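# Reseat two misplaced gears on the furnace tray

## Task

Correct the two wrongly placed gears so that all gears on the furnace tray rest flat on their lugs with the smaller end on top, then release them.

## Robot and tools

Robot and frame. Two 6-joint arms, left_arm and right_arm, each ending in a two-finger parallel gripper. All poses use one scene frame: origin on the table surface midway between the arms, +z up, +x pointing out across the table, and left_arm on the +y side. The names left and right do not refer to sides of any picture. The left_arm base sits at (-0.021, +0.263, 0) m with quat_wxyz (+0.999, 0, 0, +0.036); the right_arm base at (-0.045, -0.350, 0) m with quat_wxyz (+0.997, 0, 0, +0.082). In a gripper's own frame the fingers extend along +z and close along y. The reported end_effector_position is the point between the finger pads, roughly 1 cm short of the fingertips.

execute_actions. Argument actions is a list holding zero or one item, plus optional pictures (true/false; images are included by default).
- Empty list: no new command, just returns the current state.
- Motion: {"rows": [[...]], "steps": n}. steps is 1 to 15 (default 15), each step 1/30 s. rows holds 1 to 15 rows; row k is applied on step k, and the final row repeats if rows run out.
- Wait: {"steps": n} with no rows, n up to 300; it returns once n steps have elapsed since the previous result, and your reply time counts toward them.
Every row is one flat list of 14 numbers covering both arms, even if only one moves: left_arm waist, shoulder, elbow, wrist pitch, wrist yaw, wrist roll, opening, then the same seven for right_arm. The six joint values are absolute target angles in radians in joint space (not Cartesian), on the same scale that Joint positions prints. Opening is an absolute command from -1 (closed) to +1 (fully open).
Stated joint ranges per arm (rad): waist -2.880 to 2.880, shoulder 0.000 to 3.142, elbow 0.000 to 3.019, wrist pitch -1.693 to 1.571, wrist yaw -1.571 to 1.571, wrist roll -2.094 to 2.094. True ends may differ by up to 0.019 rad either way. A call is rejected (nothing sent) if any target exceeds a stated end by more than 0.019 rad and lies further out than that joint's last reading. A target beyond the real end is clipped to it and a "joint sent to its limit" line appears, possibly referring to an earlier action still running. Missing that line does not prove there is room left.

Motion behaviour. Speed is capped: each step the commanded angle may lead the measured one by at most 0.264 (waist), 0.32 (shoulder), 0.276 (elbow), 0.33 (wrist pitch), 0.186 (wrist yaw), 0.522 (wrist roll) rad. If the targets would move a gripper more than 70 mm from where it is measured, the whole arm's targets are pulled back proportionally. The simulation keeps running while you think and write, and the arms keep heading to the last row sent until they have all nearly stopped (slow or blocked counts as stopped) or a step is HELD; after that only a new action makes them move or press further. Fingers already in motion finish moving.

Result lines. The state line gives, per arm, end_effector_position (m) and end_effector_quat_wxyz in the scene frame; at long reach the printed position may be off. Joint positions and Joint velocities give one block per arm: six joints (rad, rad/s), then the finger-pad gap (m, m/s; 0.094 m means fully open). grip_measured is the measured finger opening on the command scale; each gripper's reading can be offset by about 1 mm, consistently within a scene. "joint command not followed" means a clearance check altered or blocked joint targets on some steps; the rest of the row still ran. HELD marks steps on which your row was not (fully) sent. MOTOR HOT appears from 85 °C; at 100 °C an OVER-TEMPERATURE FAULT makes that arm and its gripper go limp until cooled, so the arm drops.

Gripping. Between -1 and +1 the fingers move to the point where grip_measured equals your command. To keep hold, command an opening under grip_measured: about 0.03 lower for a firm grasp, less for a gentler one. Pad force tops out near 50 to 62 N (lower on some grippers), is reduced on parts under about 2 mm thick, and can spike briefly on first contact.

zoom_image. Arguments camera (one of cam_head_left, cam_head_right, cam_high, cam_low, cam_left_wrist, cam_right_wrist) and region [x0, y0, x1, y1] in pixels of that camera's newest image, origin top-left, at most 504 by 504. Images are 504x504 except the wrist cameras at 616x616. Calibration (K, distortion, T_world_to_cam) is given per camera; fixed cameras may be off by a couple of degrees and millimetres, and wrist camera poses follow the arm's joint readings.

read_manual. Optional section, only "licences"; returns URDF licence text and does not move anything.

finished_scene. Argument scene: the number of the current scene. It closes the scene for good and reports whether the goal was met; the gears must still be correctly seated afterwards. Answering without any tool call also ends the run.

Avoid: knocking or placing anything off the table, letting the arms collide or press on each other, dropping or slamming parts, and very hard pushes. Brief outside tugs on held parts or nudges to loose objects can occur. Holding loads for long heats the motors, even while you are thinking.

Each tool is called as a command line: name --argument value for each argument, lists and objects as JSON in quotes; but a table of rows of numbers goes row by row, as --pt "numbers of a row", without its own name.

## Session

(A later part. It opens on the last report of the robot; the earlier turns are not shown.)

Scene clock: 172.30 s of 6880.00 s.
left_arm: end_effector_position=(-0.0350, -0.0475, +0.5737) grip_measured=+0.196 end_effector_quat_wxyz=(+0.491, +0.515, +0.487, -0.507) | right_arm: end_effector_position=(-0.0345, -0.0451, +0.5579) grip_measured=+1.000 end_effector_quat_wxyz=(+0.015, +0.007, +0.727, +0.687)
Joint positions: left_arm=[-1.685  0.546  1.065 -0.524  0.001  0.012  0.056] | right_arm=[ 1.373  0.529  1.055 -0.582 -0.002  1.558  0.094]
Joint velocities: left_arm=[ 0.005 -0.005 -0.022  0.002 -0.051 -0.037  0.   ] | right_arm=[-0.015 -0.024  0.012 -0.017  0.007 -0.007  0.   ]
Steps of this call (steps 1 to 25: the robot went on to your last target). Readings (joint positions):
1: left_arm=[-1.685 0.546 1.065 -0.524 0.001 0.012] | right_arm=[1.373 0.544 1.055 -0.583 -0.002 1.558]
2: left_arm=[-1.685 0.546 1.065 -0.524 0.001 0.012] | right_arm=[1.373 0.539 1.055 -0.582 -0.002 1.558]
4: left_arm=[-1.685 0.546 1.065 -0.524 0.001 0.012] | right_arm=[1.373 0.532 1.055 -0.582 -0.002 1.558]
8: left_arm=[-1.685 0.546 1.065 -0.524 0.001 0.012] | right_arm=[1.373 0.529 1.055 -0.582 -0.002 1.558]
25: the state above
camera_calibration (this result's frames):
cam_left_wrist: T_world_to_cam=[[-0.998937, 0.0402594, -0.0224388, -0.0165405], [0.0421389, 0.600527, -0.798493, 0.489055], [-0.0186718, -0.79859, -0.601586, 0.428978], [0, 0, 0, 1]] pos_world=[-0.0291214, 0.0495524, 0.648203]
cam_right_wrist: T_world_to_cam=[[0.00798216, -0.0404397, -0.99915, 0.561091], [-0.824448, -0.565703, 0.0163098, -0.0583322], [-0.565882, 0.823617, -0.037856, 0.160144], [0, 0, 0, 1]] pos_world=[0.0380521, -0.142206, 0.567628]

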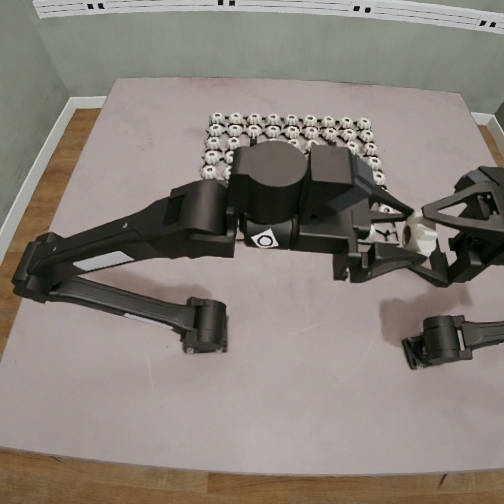

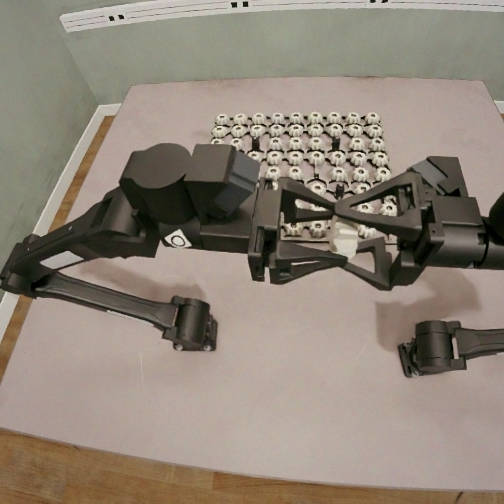

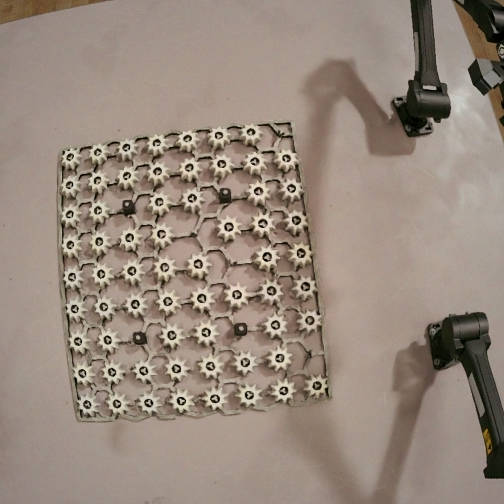

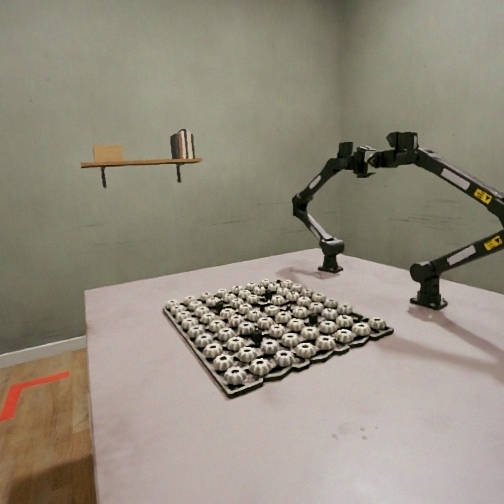

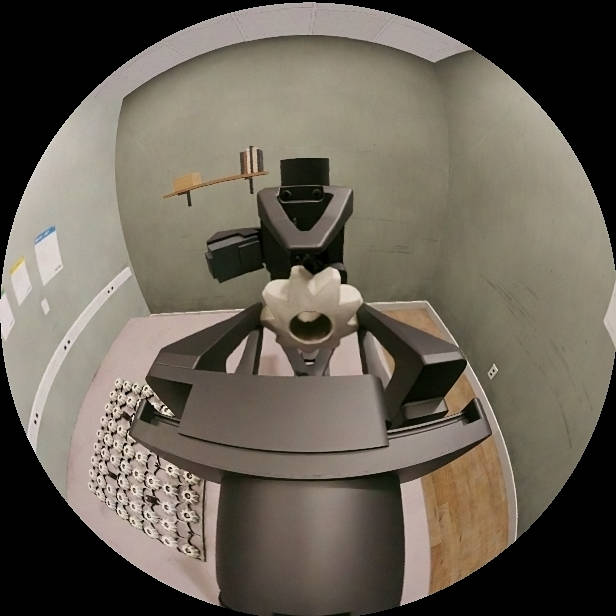

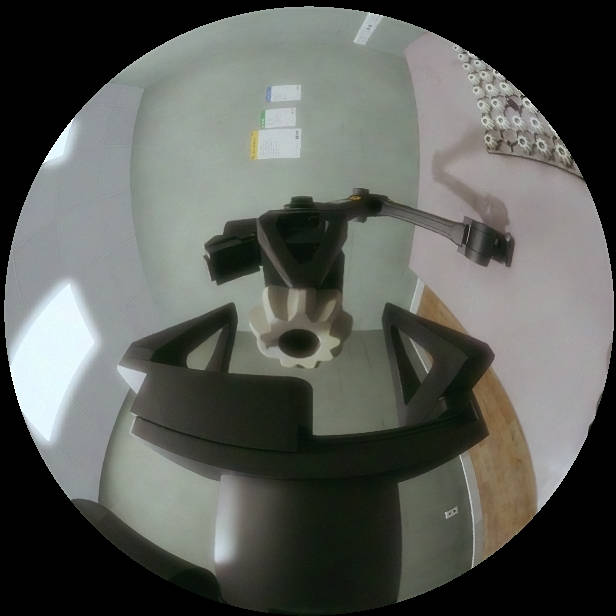

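execute_actions --actions '[{"rows":[[-1.682,0.5278,1.08,-0.5,0,0,-0.4,1.373,0.53,1.071,-0.538,0,1.57,1]],"steps":10}]' --pictures false

execute_actions --actions '[{"rows":[[-1.682,0.5278,1.08,-0.5,0,0,-0.4,1.373,0.53,1.071,-0.538,0,1.57,-0.4]]}]' --pictures false

execute_actions --actions '[{"rows":[[-1.682,0.5278,1.08,-0.5,0,0,0.8,1.373,0.53,1.071,-0.538,0,1.57,-0.4]]}]' --pictures false

execute_actions --actions '[{"rows":[[-1.682,0.38,1.08,-0.7,0,0,0.8,1.373,0.53,1.071,-0.538,0,1.57,-0.4]]}]' --pictures false

execute_actions --actions '[{"rows":[[0.5,0.38,1.08,-0.7,0,0,0.8,0.853,0.53,1.071,-0.538,0,0,-0.4]]}]' --pictures false

execute_actions --actions '[{"rows":[[0.5,0.38,1.08,-0.7,0,0,0.8,0.853,1.50,1.05,-1.08,0,0,-0.4]]}]' --pictures false

execute_actions --actions '[{"steps":70}]' --pictures false

execute_actions --actions '[{"rows":[[0.5,0.38,1.08,-0.7,0,0,0.8,0.853,1.595,0.955,-0.886,0,0,-0.4]]}]' --pictures false

execute_actions --actions '[{"rows":[[0.5,0.38,1.08,-0.7,0,0,0.8,0.853,1.595,0.955,-0.886,0,0,0.7]]}]'

Scene clock: 193.93 s of 6880.00 s.
left_arm: end_effector_position=(-0.0350, -0.0475, +0.5737) grip_measured=+0.196 end_effector_quat_wxyz=(+0.491, +0.515, +0.487, -0.507) | right_arm: end_effector_position=(-0.0345, -0.0448, +0.5630) grip_measured=+1.000 end_effector_quat_wxyz=(+0.016, +0.007, +0.720, +0.694)
Joint positions: left_arm=[-1.685  0.546  1.065 -0.524  0.001  0.012  0.056] | right_arm=[ 1.373  0.529  1.055 -0.562 -0.002  1.558  0.094]
Joint velocities: left_arm=[-0.015  0.005 -0.002 -0.007  0.037 -0.066 -0.001] | right_arm=[-0.015 -0.005 -0.017 -0.002  0.051  0.022  0.   ]
Steps of this call (steps 1 to 15: the robot went on to your last target; steps 16 to 90: nothing new was sent; then 18.30 s passed at rest; steps 91 to 100: all 10 steps of this action). Readings (joint positions):
91: left_arm=[-1.685 0.546 1.065 -0.524 0.001 0.012] | right_arm=[1.373 0.529 1.055 -0.579 -0.002 1.558]
92: left_arm=[-1.685 0.546 1.065 -0.524 0.001 0.012] | right_arm=[1.373 0.529 1.055 -0.573 -0.002 1.558]
94: left_arm=[-1.685 0.546 1.065 -0.524 0.001 0.012] | right_arm=[1.373 0.529 1.055 -0.564 -0.002 1.558]
98: left_arm=[-1.685 0.546 1.065 -0.524 0.001 0.012] | right_arm=[1.373 0.529 1.055 -0.562 -0.002 1.558]
100: the state above

Scene clock: 194.43 s of 6880.00 s.
left_arm: end_effector_position=(-0.0350, -0.0473, +0.5738) grip_measured=+0.196 end_effector_quat_wxyz=(+0.491, +0.514, +0.488, -0.507) | right_arm: end_effector_position=(-0.0345, -0.0447, +0.5632) grip_measured=+0.218 end_effector_quat_wxyz=(+0.016, +0.007, +0.719, +0.694)
Joint positions: left_arm=[-1.685  0.545  1.065 -0.524  0.001  0.01   0.056] | right_arm=[ 1.373  0.53   1.055 -0.56  -0.002  1.558  0.057]
Joint velocities: left_arm=[-0.024 -0.005 -0.007  0.012  0.007 -0.007 -0.   ] | right_arm=[-0.005  0.005 -0.002  0.012 -0.007 -0.037 -0.   ]
Steps of this call (steps 1 to 15: all 15 steps of this action). Readings (joint positions):
1: left_arm=[-1.685 0.546 1.065 -0.524 0.001 0.012] | right_arm=[1.373 0.529 1.055 -0.562 -0.002 1.558]
2: left_arm=[-1.685 0.546 1.065 -0.524 0.001 0.012] | right_arm=[1.373 0.529 1.055 -0.562 -0.002 1.558]
4: left_arm=[-1.685 0.546 1.065 -0.524 0.001 0.010] | right_arm=[1.373 0.529 1.055 -0.561 -0.002 1.558]
8: left_arm=[-1.685 0.545 1.065 -0.524 0.001 0.010] | right_arm=[1.373 0.530 1.055 -0.560 -0.002 1.558]
15: the state above

Scene clock: 194.93 s of 6880.00 s.
left_arm: end_effector_position=(-0.0348, -0.0430, +0.5780) grip_measured=+0.797 end_effector_quat_wxyz=(+0.494, +0.510, +0.484, -0.511) | right_arm: end_effector_position=(-0.0344, -0.0420, +0.5597) grip_measured=+0.218 end_effector_quat_wxyz=(+0.015, +0.008, +0.722, +0.691)
Joint positions: left_arm=[-1.685  0.536  1.065 -0.518  0.001  0.01   0.084] | right_arm=[ 1.373  0.534  1.051 -0.56  -0.002  1.559  0.057]
Joint velocities: left_arm=[ 0.005 -0.005  0.007 -0.017  0.066 -0.066 -0.   ] | right_arm=[-0.015 -0.034 -0.002  0.002  0.007 -0.022  0.   ]
Steps of this call (steps 1 to 15: all 15 steps of this action). Readings (joint positions):
1: left_arm=[-1.685 0.545 1.065 -0.524 0.001 0.010] | right_arm=[1.373 0.530 1.055 -0.560 -0.002 1.559]
2: left_arm=[-1.685 0.545 1.065 -0.522 0.001 0.010] | right_arm=[1.373 0.530 1.054 -0.560 -0.002 1.559]
4: left_arm=[-1.685 0.542 1.065 -0.519 0.001 0.010] | right_arm=[1.373 0.531 1.053 -0.560 -0.002 1.559]
8: left_arm=[-1.685 0.536 1.065 -0.518 0.001 0.010] | right_arm=[1.373 0.534 1.051 -0.560 -0.002 1.559]
15: the state above

Scene clock: 195.43 s of 6880.00 s.
left_arm: end_effector_position=(-0.0316, +0.0333, +0.5746) grip_measured=+0.797 end_effector_quat_wxyz=(+0.493, +0.511, +0.485, -0.510) | right_arm: end_effector_position=(-0.0344, -0.0420, +0.5597) grip_measured=+0.218 end_effector_quat_wxyz=(+0.015, +0.008, +0.722, +0.691)
Joint positions: left_arm=[-1.685  0.361  1.058 -0.691  0.001  0.01   0.084] | right_arm=[ 1.373  0.534  1.051 -0.56  -0.002  1.559  0.057]
Joint velocities: left_arm=[ 0.005  0.142  0.012 -0.032 -0.037 -0.037  0.   ] | right_arm=[ 0.005  0.005 -0.002 -0.002  0.051 -0.022  0.   ]
Steps of this call (steps 1 to 15: all 15 steps of this action). Readings (joint positions):
1: left_arm=[-1.685 0.528 1.065 -0.545 0.001 0.010] | right_arm=[1.373 0.534 1.051 -0.560 -0.002 1.559]
2: left_arm=[-1.685 0.511 1.064 -0.598 0.001 0.010] | right_arm=[1.373 0.534 1.051 -0.560 -0.002 1.559]
4: left_arm=[-1.685 0.459 1.058 -0.670 0.001 0.010] | right_arm=[1.373 0.534 1.051 -0.560 -0.002 1.559]
8: left_arm=[-1.685 0.364 1.058 -0.688 0.001 0.010] | right_arm=[1.373 0.534 1.051 -0.560 -0.002 1.559]
15: the state above

Scene clock: 195.93 s of 6880.00 s.
left_arm: end_effector_position=(+0.2065, +0.1984, +0.5709) grip_measured=+0.798 end_effector_quat_wxyz=(+0.697, +0.101, +0.704, -0.093) | right_arm: end_effector_position=(+0.1206, -0.0854, +0.5554) grip_measured=+0.218 end_effector_quat_wxyz=(+0.562, -0.281, +0.670, +0.396)
Joint positions: left_arm=[-0.348  0.376  1.058 -0.693  0.     0.01   0.084] | right_arm=[ 0.85   0.542  1.048 -0.56   0.001  0.217  0.057]
Joint velocities: left_arm=[ 2.867 -0.015 -0.017 -0.007  0.037  0.022  0.   ] | right_arm=[ 0.034 -0.015 -0.012  0.007  0.066 -1.355 -0.   ]
Steps of this call (steps 1 to 15: all 15 steps of this action). Readings (joint positions):
1: left_arm=[-1.664 0.365 1.058 -0.692 0.006 0.010] | right_arm=[1.351 0.534 1.051 -0.560 -0.015 1.484]
2: left_arm=[-1.598 0.369 1.058 -0.692 0.006 0.010] | right_arm=[1.289 0.535 1.051 -0.560 -0.020 1.386]
4: left_arm=[-1.418 0.374 1.058 -0.693 0.004 0.010] | right_arm=[1.114 0.537 1.051 -0.560 -0.009 1.191]
8: left_arm=[-1.030 0.376 1.058 -0.693 0.001 0.010] | right_arm=[0.827 0.542 1.048 -0.560 0.013 0.802]
15: the state above

Scene clock: 196.43 s of 6880.00 s.
left_arm: end_effector_position=(+0.1763, +0.3938, +0.5709) grip_measured=+0.798 end_effector_quat_wxyz=(+0.672, -0.202, +0.682, +0.206) | right_arm: end_effector_position=(+0.1755, +0.0030, +0.2308) grip_measured=+0.218 end_effector_quat_wxyz=(+0.177, -0.445, +0.872, +0.106)
Joint positions: left_arm=[ 0.511  0.376  1.058 -0.693 -0.002  0.01   0.084] | right_arm=[ 0.85   1.176  1.043 -1.023  0.001  0.07   0.057]
Joint velocities: left_arm=[-0.142  0.005 -0.017  0.002 -0.007 -0.007  0.001] | right_arm=[-0.005  1.968 -0.012 -0.261 -0.066 -0.183  0.   ]
Steps of this call (steps 1 to 15: all 15 steps of this action). Readings (joint positions):
1: left_arm=[-0.250 0.376 1.058 -0.693 0.000 0.010] | right_arm=[0.850 0.550 1.048 -0.581 0.001 0.195]
2: left_arm=[-0.153 0.376 1.058 -0.693 0.000 0.010] | right_arm=[0.850 0.559 1.053 -0.619 0.001 0.182]
4: left_arm=[0.042 0.376 1.058 -0.693 0.000 0.010] | right_arm=[0.850 0.601 1.053 -0.703 0.001 0.160]
8: left_arm=[0.423 0.376 1.058 -0.693 -0.001 0.010] | right_arm=[0.850 0.759 1.051 -0.877 0.001 0.120]
15: the state above

Scene clock: 198.77 s of 6880.00 s.
left_arm: end_effector_position=(+0.1769, +0.3928, +0.5709) grip_measured=+0.798 end_effector_quat_wxyz=(+0.673, -0.201, +0.682, +0.205) | right_arm: end_effector_position=(+0.1656, -0.0129, +0.0820) grip_measured=+0.218 end_effector_quat_wxyz=(-0.004, -0.480, +0.877, -0.003)
Joint positions: left_arm=[ 0.506  0.376  1.058 -0.693 -0.002  0.01   0.084] | right_arm=[ 0.85   1.508  1.003 -1.074  0.001  0.013  0.057]
Joint velocities: left_arm=[-0.015 -0.024  0.012 -0.002  0.051 -0.051  0.   ] | right_arm=[ 0.005  0.005 -0.002 -0.007  0.022 -0.022 -0.001]
Steps of this call (steps 1 to 45: the robot went on to your last target; steps 46 to 70: nothing new was sent). Readings (joint positions):
1: left_arm=[0.508 0.376 1.058 -0.693 -0.002 0.010] | right_arm=[0.850 1.242 1.043 -1.030 0.001 0.065]
2: left_arm=[0.506 0.376 1.058 -0.693 -0.002 0.010] | right_arm=[0.850 1.310 1.043 -1.036 0.001 0.059]
4: left_arm=[0.506 0.376 1.058 -0.693 -0.002 0.010] | right_arm=[0.850 1.444 1.043 -1.049 0.001 0.044]
8: left_arm=[0.506 0.376 1.058 -0.693 -0.002 0.010] | right_arm=[0.850 1.605 1.016 -1.062 0.001 0.025]
70: the state above
All arms were judged still, so your last target was given up. Only a new action makes them travel on or press farther. Fingers that are still opening or closing keep moving.

Scene clock: 199.27 s of 6880.00 s.
left_arm: end_effector_position=(+0.1769, +0.3928, +0.5709) grip_measured=+0.798 end_effector_quat_wxyz=(+0.673, -0.201, +0.682, +0.205) | right_arm: end_effector_position=(+0.1655, -0.0131, +0.0124) grip_measured=+0.218 end_effector_quat_wxyz=(-0.012, -0.480, +0.877, -0.007)
Joint positions: left_arm=[ 0.506  0.376  1.058 -0.693 -0.002  0.01   0.084] | right_arm=[ 0.85   1.631  0.93  -0.897  0.001  0.013  0.057]
Joint velocities: left_arm=[ 0.005 -0.005 -0.007 -0.007 -0.007 -0.022 -0.001] | right_arm=[ 0.015 -0.034 -0.017  0.002  0.051 -0.007 -0.001]
Steps of this call (steps 1 to 15: all 15 steps of this action). Readings (joint positions):
1: left_arm=[0.506 0.376 1.058 -0.693 -0.002 0.010] | right_arm=[0.850 1.512 0.994 -1.047 0.001 0.013]
2: left_arm=[0.506 0.376 1.058 -0.693 -0.002 0.010] | right_arm=[0.850 1.517 0.982 -0.992 0.001 0.013]
4: left_arm=[0.506 0.376 1.058 -0.693 -0.002 0.010] | right_arm=[0.850 1.553 0.967 -0.925 0.001 0.013]
8: left_arm=[0.506 0.376 1.058 -0.693 -0.002 0.010] | right_arm=[0.850 1.622 0.944 -0.900 0.001 0.013]
15: the state above

Scene clock: 199.77 s of 6880.00 s.
left_arm: end_effector_position=(+0.1769, +0.3928, +0.5709) grip_measured=+0.798 end_effector_quat_wxyz=(+0.673, -0.201, +0.682, +0.205) | right_arm: end_effector_position=(+0.1668, -0.0110, +0.0205) grip_measured=+0.698 end_effector_quat_wxyz=(-0.002, -0.480, +0.877, -0.002)
Joint positions: left_arm=[ 0.506  0.376  1.058 -0.693 -0.002  0.01   0.084] | right_arm=[ 0.85   1.609  0.93  -0.897  0.001  0.012  0.08 ]
Joint velocities: left_arm=[-0.005 -0.005 -0.007 -0.007  0.081  0.022  0.001] | right_arm=[ 0.005 -0.015 -0.012  0.007  0.037 -0.022  0.   ]
Steps of this call (steps 1 to 15: all 15 steps of this action). Readings (joint positions):
1: left_arm=[0.506 0.376 1.058 -0.693 -0.002 0.010] | right_arm=[0.850 1.630 0.930 -0.897 0.001 0.013]
2: left_arm=[0.506 0.376 1.058 -0.693 -0.002 0.010] | right_arm=[0.850 1.628 0.930 -0.897 0.001 0.012]
4: left_arm=[0.506 0.376 1.058 -0.693 -0.002 0.010] | right_arm=[0.850 1.622 0.930 -0.897 0.001 0.012]
8: left_arm=[0.506 0.376 1.058 -0.693 -0.002 0.010] | right_arm=[0.850 1.611 0.930 -0.897 0.001 0.012]
15: the state above
camera_calibration (this result's frames):
cam_left_wrist: T_world_to_cam=[[0.551097, -0.834206, -0.0198151, 0.245095], [-0.515319, -0.321563, -0.794383, 0.671962], [0.656307, 0.447993, -0.607094, 0.1769], [0, 0, 0, 1]] pos_world=[0.0951027, 0.341288, 0.646046]
cam_right_wrist: T_world_to_cam=[[0.840397, -0.541742, -0.0157696, -0.140632], [-0.426651, -0.679241, 0.597161, 0.0561738], [-0.334219, -0.495125, -0.801966, 0.188171], [0, 0, 0, 1]] pos_world=[0.205044, 0.0551373, 0.115144]

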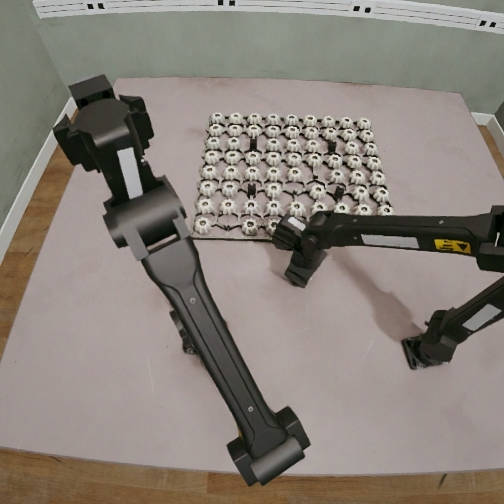

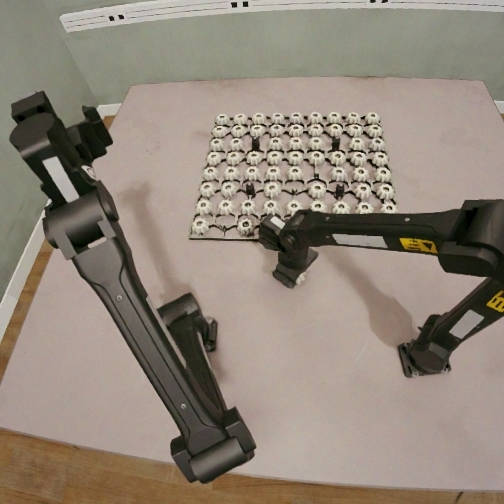

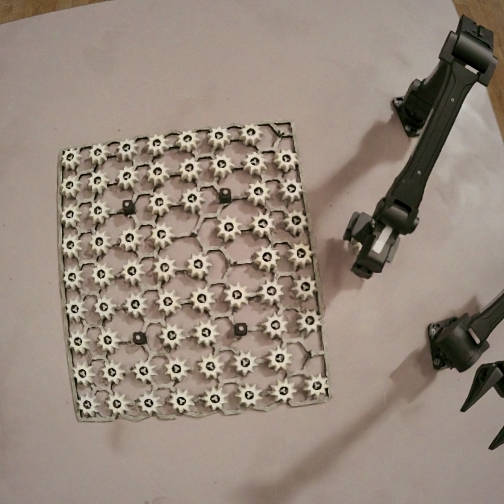

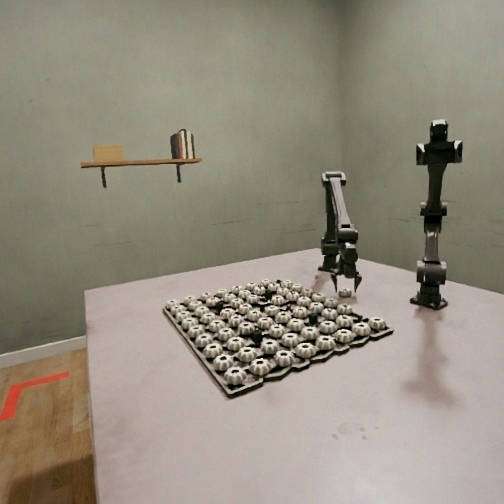

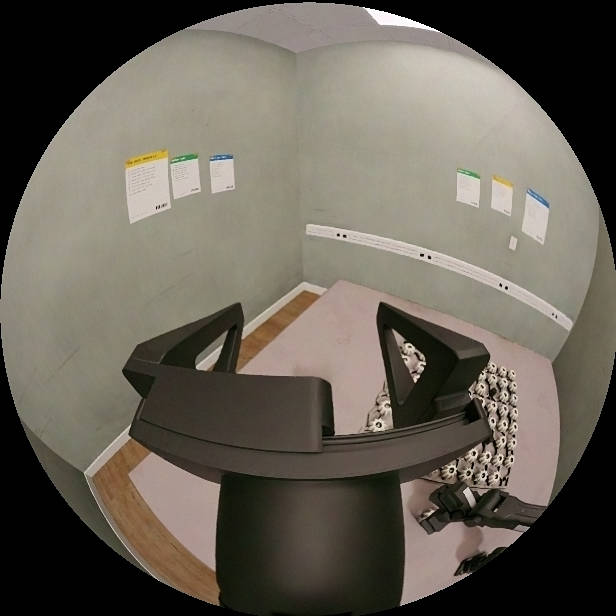

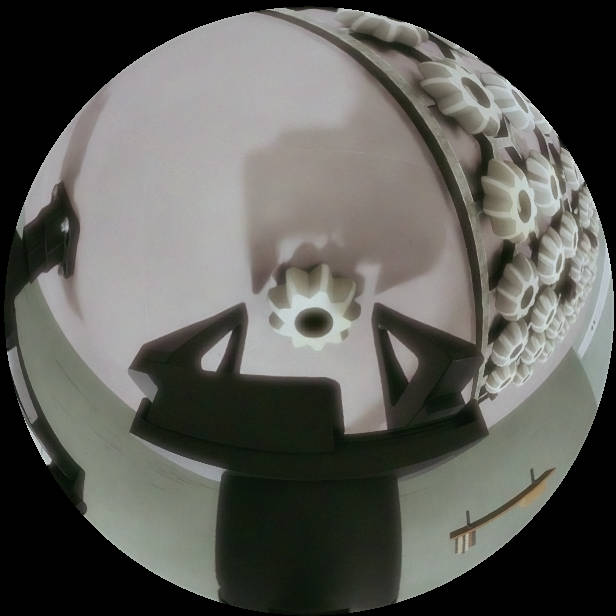

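execute_actions --actions '[{"rows":[[0.5,0.38,1.08,-0.7,0,0,0.8,0.853,1.635,0.93,-0.87,0,0,0.7]],"steps":10}]' --pictures false

execute_actions --actions '[{"rows":[[0.5,0.38,1.08,-0.7,0,0,0.8,0.853,1.635,0.93,-0.87,0,0,-0.4]]}]' --pictures false

execute_actions --actions '[{"rows":[[0.5,0.38,1.08,-0.7,0,0,0.8,0.853,1.45,1.12,-1.2,0,0,-0.4]]}]' --pictures false

execute_actions --actions '[{"rows":[[0.5,0.38,1.08,-0.7,0,0,0.8,0.44,1.75,1.6,-1.4,0,-0.2,-0.4]]}]' --pictures false

execute_actions --actions '[{"steps":30}]' --pictures false

execute_actions --actions '[{"rows":[[0.5,0.38,1.08,-0.7,0,0,0.8,0.44,2.02,1.85,-1.32,0,-0.2,-0.4]]}]' --pictures false

execute_actions --actions '[{"steps":50}]'

Scene clock: 223.20 s of 6880.00 s.
left_arm: end_effector_position=(+0.1769, +0.3928, +0.5709) grip_measured=+0.798 end_effector_quat_wxyz=(+0.673, -0.201, +0.682, +0.205) | right_arm: end_effector_position=(+0.1673, -0.0102, +0.0124) grip_measured=+0.698 end_effector_quat_wxyz=(-0.006, -0.480, +0.877, -0.004)
Joint positions: left_arm=[ 0.506  0.376  1.058 -0.693 -0.002  0.01   0.084] | right_arm=[ 0.85   1.631  0.93  -0.884  0.001  0.012  0.08 ]
Joint velocities: left_arm=[-0.005 -0.005  0.002 -0.012 -0.037 -0.066 -0.001] | right_arm=[ 0.005  0.005 -0.002  0.007  0.066  0.007 -0.   ]
Steps of this call (steps 1 to 15: the robot went on to your last target; steps 16 to 90: nothing new was sent; then 20.10 s passed at rest; steps 91 to 100: all 10 steps of this action). Readings (joint positions):
91: left_arm=[0.506 0.376 1.058 -0.693 -0.002 0.010] | right_arm=[0.850 1.611 0.930 -0.895 0.001 0.012]
92: left_arm=[0.506 0.376 1.058 -0.693 -0.002 0.010] | right_arm=[0.850 1.612 0.930 -0.891 0.001 0.012]
94: left_arm=[0.506 0.376 1.058 -0.693 -0.002 0.010] | right_arm=[0.850 1.619 0.930 -0.885 0.001 0.012]
98: left_arm=[0.506 0.376 1.058 -0.693 -0.002 0.010] | right_arm=[0.850 1.630 0.930 -0.884 0.001 0.012]
100: the state above

Scene clock: 223.70 s of 6880.00 s.
left_arm: end_effector_position=(+0.1769, +0.3928, +0.5709) grip_measured=+0.798 end_effector_quat_wxyz=(+0.673, -0.201, +0.682, +0.205) | right_arm: end_effector_position=(+0.1677, -0.0099, +0.0123) grip_measured=+0.203 end_effector_quat_wxyz=(-0.005, -0.480, +0.877, -0.003)
Joint positions: left_arm=[ 0.506  0.376  1.058 -0.693 -0.002  0.01   0.084] | right_arm=[ 0.85   1.631  0.93  -0.881  0.002  0.011  0.057]
Joint velocities: left_arm=[-0.024  0.005  0.007 -0.002 -0.022  0.051  0.   ] | right_arm=[-0.005 -0.015  0.012  0.002 -0.007  0.037  0.   ]
Steps of this call (steps 1 to 15: all 15 steps of this action). Readings (joint positions):
1: left_arm=[0.506 0.376 1.058 -0.693 -0.002 0.010] | right_arm=[0.850 1.631 0.930 -0.884 0.001 0.012]
2: left_arm=[0.506 0.376 1.058 -0.693 -0.002 0.010] | right_arm=[0.850 1.631 0.930 -0.884 0.005 0.012]
4: left_arm=[0.506 0.376 1.058 -0.693 -0.002 0.010] | right_arm=[0.850 1.631 0.930 -0.882 0.002 0.012]
8: left_arm=[0.506 0.376 1.058 -0.693 -0.002 0.010] | right_arm=[0.850 1.631 0.930 -0.881 0.002 0.011]
15: the state above

Scene clock: 224.20 s of 6880.00 s.
left_arm: end_effector_position=(+0.1769, +0.3928, +0.5709) grip_measured=+0.798 end_effector_quat_wxyz=(+0.673, -0.201, +0.682, +0.205) | right_arm: end_effector_position=(+0.1677, -0.0099, +0.1265) grip_measured=+0.203 end_effector_quat_wxyz=(+0.003, -0.481, +0.877, +0.001)
Joint positions: left_arm=[ 0.506  0.376  1.058 -0.693 -0.002  0.01   0.084] | right_arm=[ 0.85   1.455  1.074 -1.184  0.002  0.009  0.057]
Joint velocities: left_arm=[-0.015  0.015 -0.002 -0.002  0.007  0.022 -0.001] | right_arm=[ 0.005 -0.103  0.105  0.002  0.022  0.022  0.   ]
Steps of this call (steps 1 to 15: all 15 steps of this action). Readings (joint positions):
1: left_arm=[0.506 0.376 1.058 -0.693 -0.002 0.010] | right_arm=[0.850 1.628 0.937 -0.906 0.002 0.011]
2: left_arm=[0.506 0.376 1.058 -0.693 -0.002 0.010] | right_arm=[0.850 1.624 0.947 -0.957 0.002 0.011]
4: left_arm=[0.506 0.376 1.058 -0.693 -0.002 0.010] | right_arm=[0.850 1.600 0.962 -1.041 0.002 0.011]
8: left_arm=[0.506 0.376 1.058 -0.693 -0.002 0.010] | right_arm=[0.850 1.533 0.998 -1.143 0.002 0.011]
15: the state above

Scene clock: 224.70 s of 6880.00 s.
left_arm: end_effector_position=(+0.1769, +0.3928, +0.5709) grip_measured=+0.798 end_effector_quat_wxyz=(+0.673, -0.201, +0.682, +0.205) | right_arm: end_effector_position=(+0.3687, -0.0697, +0.1075) grip_measured=+0.203 end_effector_quat_wxyz=(-0.070, -0.361, +0.930, -0.017)
Joint positions: left_arm=[ 0.506  0.376  1.058 -0.693 -0.002  0.01   0.084] | right_arm=[ 0.434  1.808  1.456 -1.362  0.002 -0.144  0.057]
Joint velocities: left_arm=[-0.005 -0.005  0.022 -0.012  0.007  0.007  0.   ] | right_arm=[-0.396  0.034  0.515 -0.129  0.037 -0.183 -0.   ]
Steps of this call (steps 1 to 15: all 15 steps of this action). Readings (joint positions):
1: left_arm=[0.506 0.376 1.058 -0.693 -0.002 0.010] | right_arm=[0.841 1.464 1.088 -1.205 -0.003 -0.006]
2: left_arm=[0.506 0.376 1.058 -0.693 -0.002 0.010] | right_arm=[0.825 1.486 1.116 -1.245 -0.009 -0.024]
4: left_arm=[0.506 0.376 1.058 -0.693 -0.002 0.010] | right_arm=[0.765 1.556 1.178 -1.293 -0.009 -0.053]
8: left_arm=[0.506 0.376 1.058 -0.693 -0.002 0.010] | right_arm=[0.616 1.696 1.290 -1.330 -0.008 -0.093]
15: the state above

Scene clock: 225.70 s of 6880.00 s.
left_arm: end_effector_position=(+0.1769, +0.3928, +0.5709) grip_measured=+0.798 end_effector_quat_wxyz=(+0.673, -0.201, +0.682, +0.205) | right_arm: end_effector_position=(+0.3867, -0.0536, +0.1532) grip_measured=+0.203 end_effector_quat_wxyz=(-0.025, -0.385, +0.923, -0.006)
Joint positions: left_arm=[ 0.506  0.376  1.058 -0.693 -0.002  0.01   0.084] | right_arm=[ 0.44   1.776  1.541 -1.389  0.002 -0.187  0.057]
Joint velocities: left_arm=[ 0.005 -0.005 -0.012  0.002 -0.007 -0.022  0.   ] | right_arm=[-0.005 -0.015 -0.007 -0.007 -0.051 -0.037 -0.   ]
Steps of this call (steps 1 to 30: the robot went on to your last target). Readings (joint positions):
1: left_arm=[0.506 0.376 1.058 -0.693 -0.002 0.010] | right_arm=[0.423 1.808 1.472 -1.367 0.002 -0.150]
2: left_arm=[0.506 0.376 1.058 -0.693 -0.002 0.010] | right_arm=[0.416 1.807 1.489 -1.372 0.002 -0.156]
4: left_arm=[0.506 0.376 1.058 -0.693 -0.002 0.010] | right_arm=[0.413 1.802 1.518 -1.379 0.002 -0.166]
8: left_arm=[0.506 0.376 1.058 -0.693 -0.002 0.010] | right_arm=[0.427 1.784 1.541 -1.383 0.002 -0.178]
30: the state above
All arms were judged still, so your last target was given up. Only a new action makes them travel on or press farther. Fingers that are still opening or closing keep moving.

Scene clock: 226.20 s of 6880.00 s.
left_arm: end_effector_position=(+0.1769, +0.3928, +0.5709) grip_measured=+0.798 end_effector_quat_wxyz=(+0.673, -0.201, +0.682, +0.205) | right_arm: end_effector_position=(+0.4740, +0.0065, +0.0751) grip_measured=+0.203 end_effector_quat_wxyz=(-0.011, -0.385, +0.923, -0.003)
Joint positions: left_arm=[ 0.506  0.376  1.058 -0.693 -0.002  0.01   0.084] | right_arm=[ 0.44   2.089  1.81  -1.314  0.002 -0.188  0.057]
Joint velocities: left_arm=[-0.015 -0.024  0.002 -0.007 -0.066  0.007 -0.001] | right_arm=[-0.024 -0.054 -0.017  0.012 -0.007 -0.066 -0.   ]
Steps of this call (steps 1 to 15: all 15 steps of this action). Readings (joint positions):
1: left_arm=[0.506 0.376 1.058 -0.693 -0.002 0.010] | right_arm=[0.440 1.787 1.552 -1.390 0.002 -0.187]
2: left_arm=[0.506 0.376 1.058 -0.693 -0.002 0.010] | right_arm=[0.440 1.810 1.585 -1.389 0.002 -0.187]
4: left_arm=[0.506 0.376 1.058 -0.693 -0.002 0.010] | right_arm=[0.440 1.889 1.682 -1.374 0.002 -0.187]
8: left_arm=[0.506 0.376 1.058 -0.693 -0.002 0.010] | right_arm=[0.440 2.031 1.810 -1.316 0.002 -0.188]
15: the state above

Scene clock: 227.87 s of 6880.00 s.
left_arm: end_effector_position=(+0.1769, +0.3928, +0.5709) grip_measured=+0.798 end_effector_quat_wxyz=(+0.673, -0.201, +0.682, +0.205) | right_arm: end_effector_position=(+0.4749, +0.0071, +0.0892) grip_measured=+0.203 end_effector_quat_wxyz=(+0.001, -0.385, +0.923, -0.001)
Joint positions: left_arm=[ 0.506  0.376  1.058 -0.693 -0.002  0.01   0.084] | right_arm=[ 0.44   2.065  1.81  -1.314  0.002 -0.188  0.057]
Joint velocities: left_arm=[ 0.005 -0.005 -0.007 -0.007 -0.051 -0.022  0.001] | right_arm=[-0.005  0.015 -0.007 -0.017  0.007 -0.007 -0.001]
Steps of this call (steps 1 to 30: the robot went on to your last target; steps 31 to 50: nothing new was sent). Readings (joint positions):
1: left_arm=[0.506 0.376 1.058 -0.693 -0.002 0.010] | right_arm=[0.440 2.086 1.810 -1.314 0.002 -0.188]
2: left_arm=[0.506 0.376 1.058 -0.693 -0.002 0.010] | right_arm=[0.440 2.082 1.810 -1.314 0.002 -0.188]
4: left_arm=[0.506 0.376 1.058 -0.693 -0.002 0.010] | right_arm=[0.440 2.076 1.810 -1.314 0.002 -0.188]
8: left_arm=[0.506 0.376 1.058 -0.693 -0.002 0.010] | right_arm=[0.440 2.067 1.810 -1.314 0.002 -0.188]
50: the state above
All arms were judged still, so your last target was given up. Only a new action makes them travel on or press farther. Fingers that are still opening or closing keep moving.
camera_calibration (this result's frames):
cam_left_wrist: T_world_to_cam=[[0.551097, -0.834206, -0.0198151, 0.245095], [-0.515319, -0.321563, -0.794383, 0.671962], [0.656307, 0.447993, -0.607094, 0.1769], [0, 0, 0, 1]] pos_world=[0.0951027, 0.341288, 0.646046]
cam_right_wrist: T_world_to_cam=[[0.708679, -0.705373, -0.0149496, -0.325], [-0.562288, -0.577468, 0.591915, 0.223095], [-0.426153, -0.411072, -0.805862, 0.398675], [0, 0, 0, 1]] pos_world=[0.525661, 0.0634685, 0.184365]

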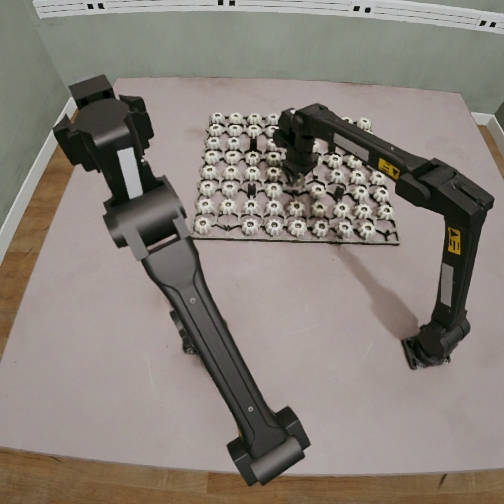

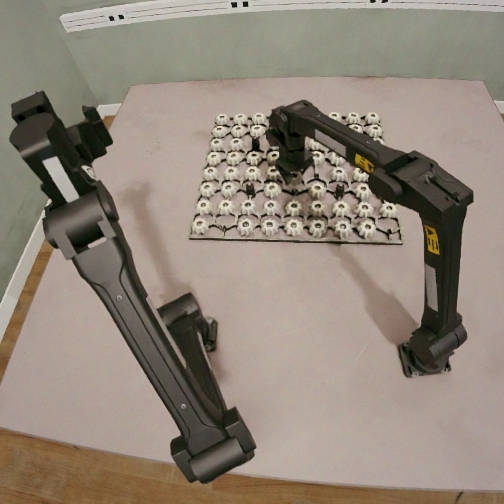

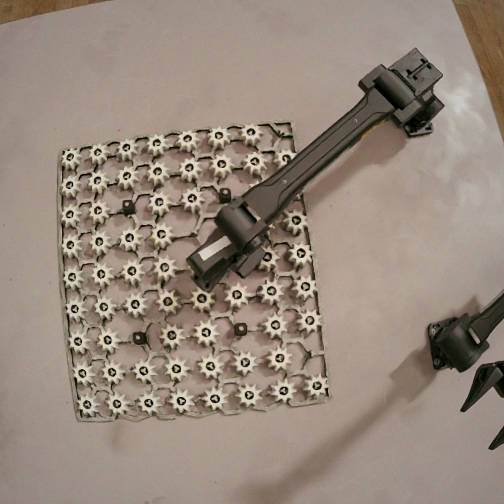

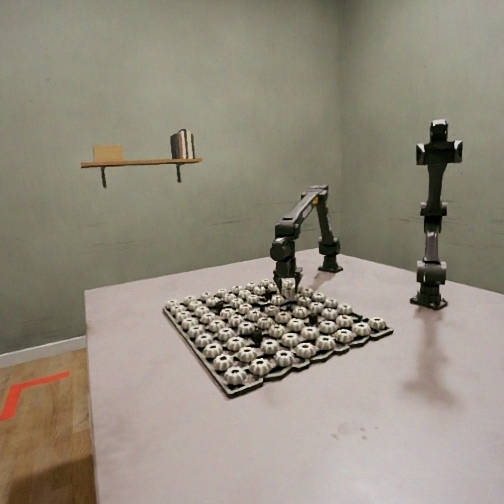

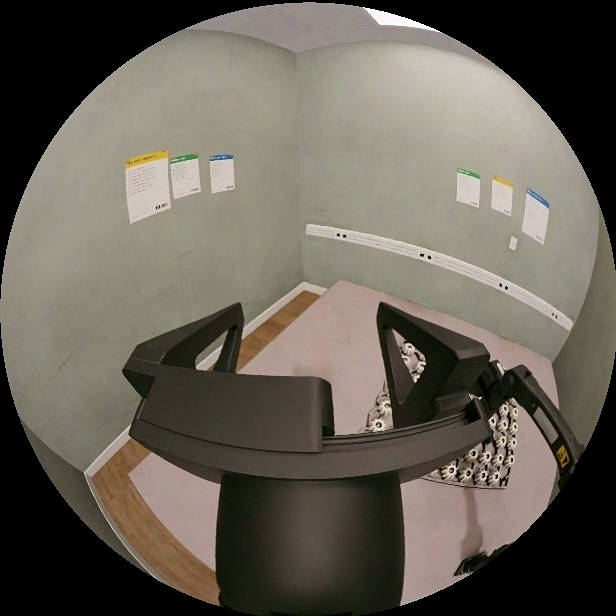

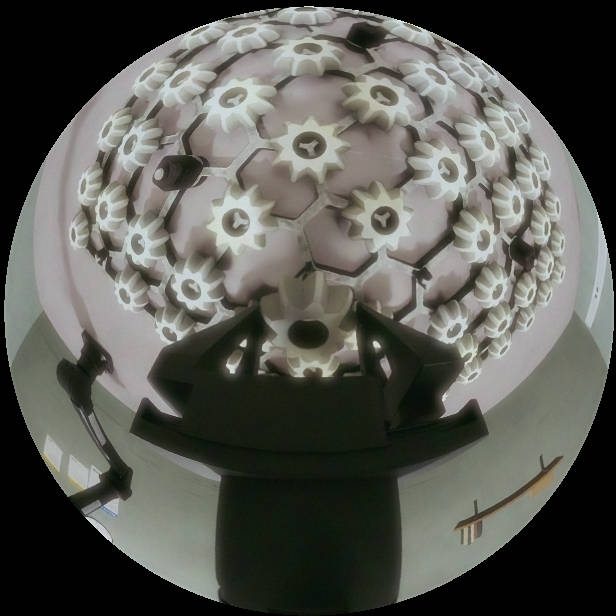

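execute_actions --actions '[{"rows":[[0.5,0.38,1.08,-0.7,0,0,0.8,0.44,2.06,1.745,-1.214,0,-0.2,-0.4]]}]' --pictures false

execute_actions --actions '[{"steps":20}]' --pictures false

Scene clock: 241.30 s of 6880.00 s.
left_arm: end_effector_position=(+0.1769, +0.3928, +0.5709) grip_measured=+0.798 end_effector_quat_wxyz=(+0.673, -0.201, +0.682, +0.205) | right_arm: end_effector_position=(+0.4672, +0.0017, +0.0488) grip_measured=+0.203 end_effector_quat_wxyz=(-0.005, -0.385, +0.923, -0.002)
Joint positions: left_arm=[ 0.506  0.376  1.058 -0.693 -0.002  0.01   0.084] | right_arm=[ 0.44   2.082  1.727 -1.227  0.002 -0.188  0.057]
Joint velocities: left_arm=[-0.005 -0.005 -0.017  0.002 -0.037  0.007  0.   ] | right_arm=[-0.005  0.005  0.017  0.002 -0.007 -0.022  0.001]
Steps of this call (steps 1 to 90: nothing new was sent; then 9.93 s passed at rest; steps 91 to 105: all 15 steps of this action). Readings (joint positions):
91: left_arm=[0.506 0.376 1.058 -0.693 -0.002 0.010] | right_arm=[0.440 2.065 1.798 -1.298 0.002 -0.188]
92: left_arm=[0.506 0.376 1.058 -0.693 -0.002 0.010] | right_arm=[0.440 2.059 1.781 -1.268 0.002 -0.188]
94: left_arm=[0.506 0.376 1.058 -0.693 -0.002 0.010] | right_arm=[0.440 2.061 1.753 -1.238 0.002 -0.188]
98: left_arm=[0.506 0.376 1.058 -0.693 -0.002 0.010] | right_arm=[0.440 2.081 1.728 -1.232 0.002 -0.188]
105: the state above

Scene clock: 241.97 s of 6880.00 s.
left_arm: end_effector_position=(+0.1769, +0.3928, +0.5709) grip_measured=+0.798 end_effector_quat_wxyz=(+0.673, -0.201, +0.682, +0.205) | right_arm: end_effector_position=(+0.4672, +0.0017, +0.0488) grip_measured=+0.203 end_effector_quat_wxyz=(-0.005, -0.385, +0.923, -0.002)
Joint positions: left_arm=[ 0.506  0.376  1.058 -0.693 -0.002  0.01   0.084] | right_arm=[ 0.44   2.082  1.727 -1.227  0.002 -0.188  0.057]
Joint velocities: left_arm=[ 0.005  0.005 -0.012 -0.002  0.095 -0.022  0.001] | right_arm=[-0.005  0.005 -0.017  0.012  0.007  0.022 -0.   ]
Steps of this call (steps 1 to 15: the robot went on to your last target; steps 16 to 20: nothing new was sent). Readings (joint positions):
1: left_arm=[0.506 0.376 1.058 -0.693 -0.002 0.010] | right_arm=[0.440 2.082 1.727 -1.227 0.002 -0.188]
2: left_arm=[0.506 0.376 1.058 -0.693 -0.002 0.010] | right_arm=[0.440 2.082 1.727 -1.227 0.002 -0.188]
4: left_arm=[0.506 0.376 1.058 -0.693 -0.002 0.010] | right_arm=[0.440 2.082 1.727 -1.227 0.002 -0.188]
8: left_arm=[0.506 0.376 1.058 -0.693 -0.002 0.010] | right_arm=[0.440 2.082 1.727 -1.227 0.002 -0.188]
20: the state above
All arms were judged still, so your last target was given up. Only a new action makes them travel on or press farther. Fingers that are still opening or closing keep moving.

execute_actions --actions '[{"rows":[[0.5,0.38,1.08,-0.7,0,0,0.8,0.44,2.095,1.72,-1.165,0,-0.2,-0.4]]}]' --pictures false

execute_actions --actions '[{"steps":15}]'

Scene clock: 247.80 s of 6880.00 s.
left_arm: end_effector_position=(+0.1769, +0.3928, +0.5709) grip_measured=+0.798 end_effector_quat_wxyz=(+0.673, -0.201, +0.682, +0.205) | right_arm: end_effector_position=(+0.4724, +0.0036, +0.0297) grip_measured=+0.203 end_effector_quat_wxyz=(+0.002, -0.384, +0.923, -0.001)
Joint positions: left_arm=[ 0.506  0.376  1.058 -0.693 -0.002  0.01   0.084] | right_arm=[ 0.438  2.105  1.713 -1.174  0.004 -0.188  0.057]
Joint velocities: left_arm=[ 0.005 -0.005  0.012  0.007 -0.066 -0.095  0.   ] | right_arm=[-0.005  0.005 -0.002  0.002 -0.007 -0.037  0.   ]
Steps of this call (steps 1 to 90: nothing new was sent; then 2.33 s passed at rest; steps 91 to 105: all 15 steps of this action). Readings (joint positions):
91: left_arm=[0.506 0.376 1.058 -0.693 -0.002 0.010] | right_arm=[0.440 2.082 1.724 -1.219 0.002 -0.188]
92: left_arm=[0.506 0.376 1.058 -0.693 -0.002 0.010] | right_arm=[0.440 2.082 1.721 -1.206 0.002 -0.188]
94: left_arm=[0.506 0.376 1.058 -0.693 -0.002 0.010] | right_arm=[0.440 2.087 1.718 -1.186 0.002 -0.188]
98: left_arm=[0.506 0.376 1.058 -0.693 -0.002 0.010] | right_arm=[0.439 2.102 1.713 -1.177 0.004 -0.188]
105: the state above

Scene clock: 248.30 s of 6880.00 s.
left_arm: end_effector_position=(+0.1769, +0.3928, +0.5709) grip_measured=+0.798 end_effector_quat_wxyz=(+0.673, -0.201, +0.682, +0.205) | right_arm: end_effector_position=(+0.4724, +0.0036, +0.0297) grip_measured=+0.203 end_effector_quat_wxyz=(+0.002, -0.384, +0.923, -0.001)
Joint positions: left_arm=[ 0.506  0.376  1.058 -0.693 -0.002  0.01   0.084] | right_arm=[ 0.438  2.105  1.713 -1.174  0.004 -0.188  0.057]
Joint velocities: left_arm=[ 0.024  0.005  0.012 -0.002 -0.139 -0.007 -0.   ] | right_arm=[-0.005 -0.015 -0.012 -0.007  0.081  0.007  0.   ]
Steps of this call (steps 1 to 15: the robot went on to your last target). Readings (joint positions):
1: left_arm=[0.506 0.376 1.058 -0.693 -0.002 0.010] | right_arm=[0.438 2.105 1.713 -1.174 0.004 -0.188]
2: left_arm=[0.506 0.376 1.058 -0.693 -0.002 0.010] | right_arm=[0.438 2.105 1.713 -1.174 0.004 -0.188]
4: left_arm=[0.506 0.376 1.058 -0.693 -0.002 0.010] | right_arm=[0.438 2.105 1.713 -1.174 0.004 -0.188]
8: left_arm=[0.506 0.376 1.058 -0.693 -0.002 0.010] | right_arm=[0.438 2.105 1.713 -1.174 0.004 -0.188]
15: the state above
All arms were judged still, so your last target was given up. Only a new action makes them travel on or press farther. Fingers that are still opening or closing keep moving.
camera_calibration (this result's frames):
cam_left_wrist: T_world_to_cam=[[0.551097, -0.834206, -0.0198151, 0.245095], [-0.515319, -0.321563, -0.794383, 0.671962], [0.656307, 0.447993, -0.607094, 0.1769], [0, 0, 0, 1]] pos_world=[0.0951027, 0.341288, 0.646046]
cam_right_wrist: T_world_to_cam=[[0.707648, -0.706454, -0.0125133, -0.326219], [-0.565295, -0.576697, 0.589798, 0.256342], [-0.423882, -0.410296, -0.807454, 0.347149], [0, 0, 0, 1]] pos_world=[0.522908, 0.0598064, 0.125035]

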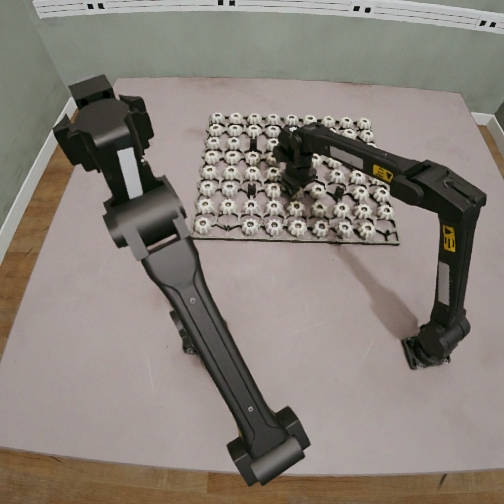

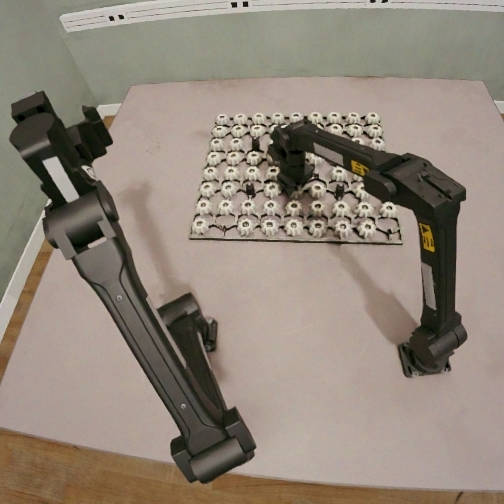

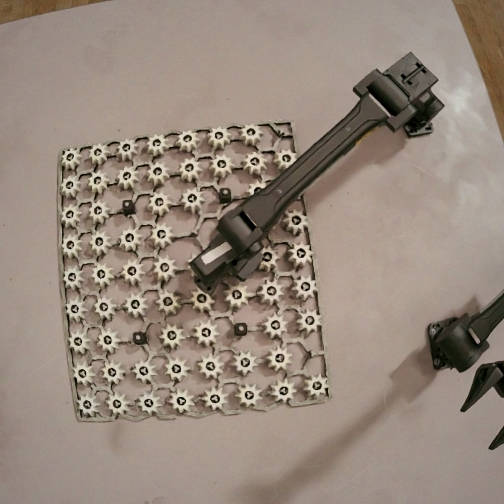

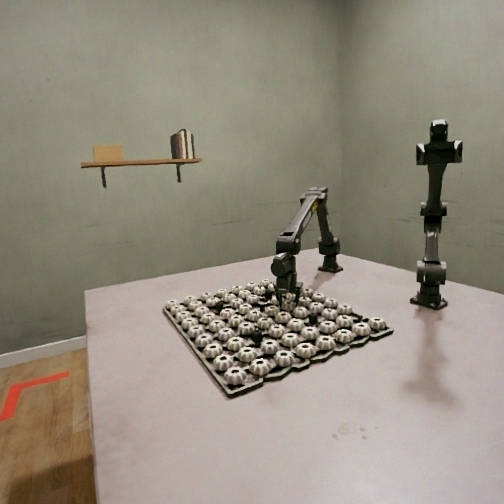

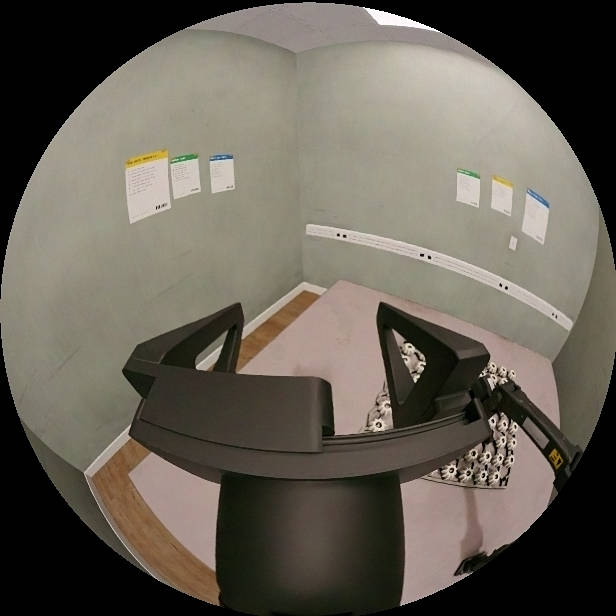

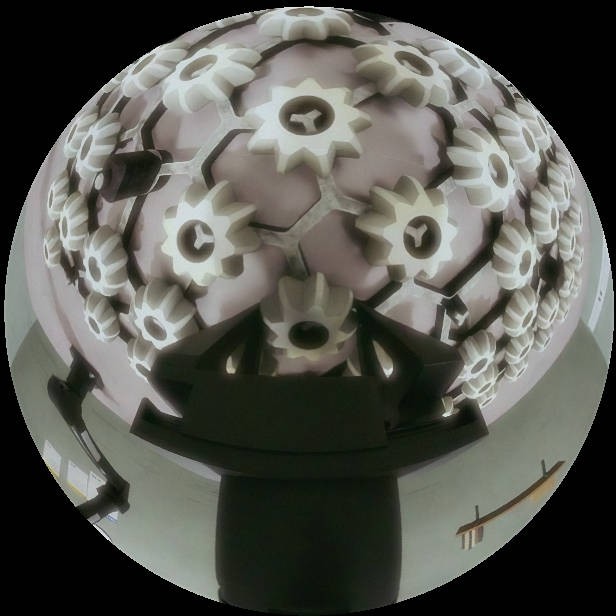

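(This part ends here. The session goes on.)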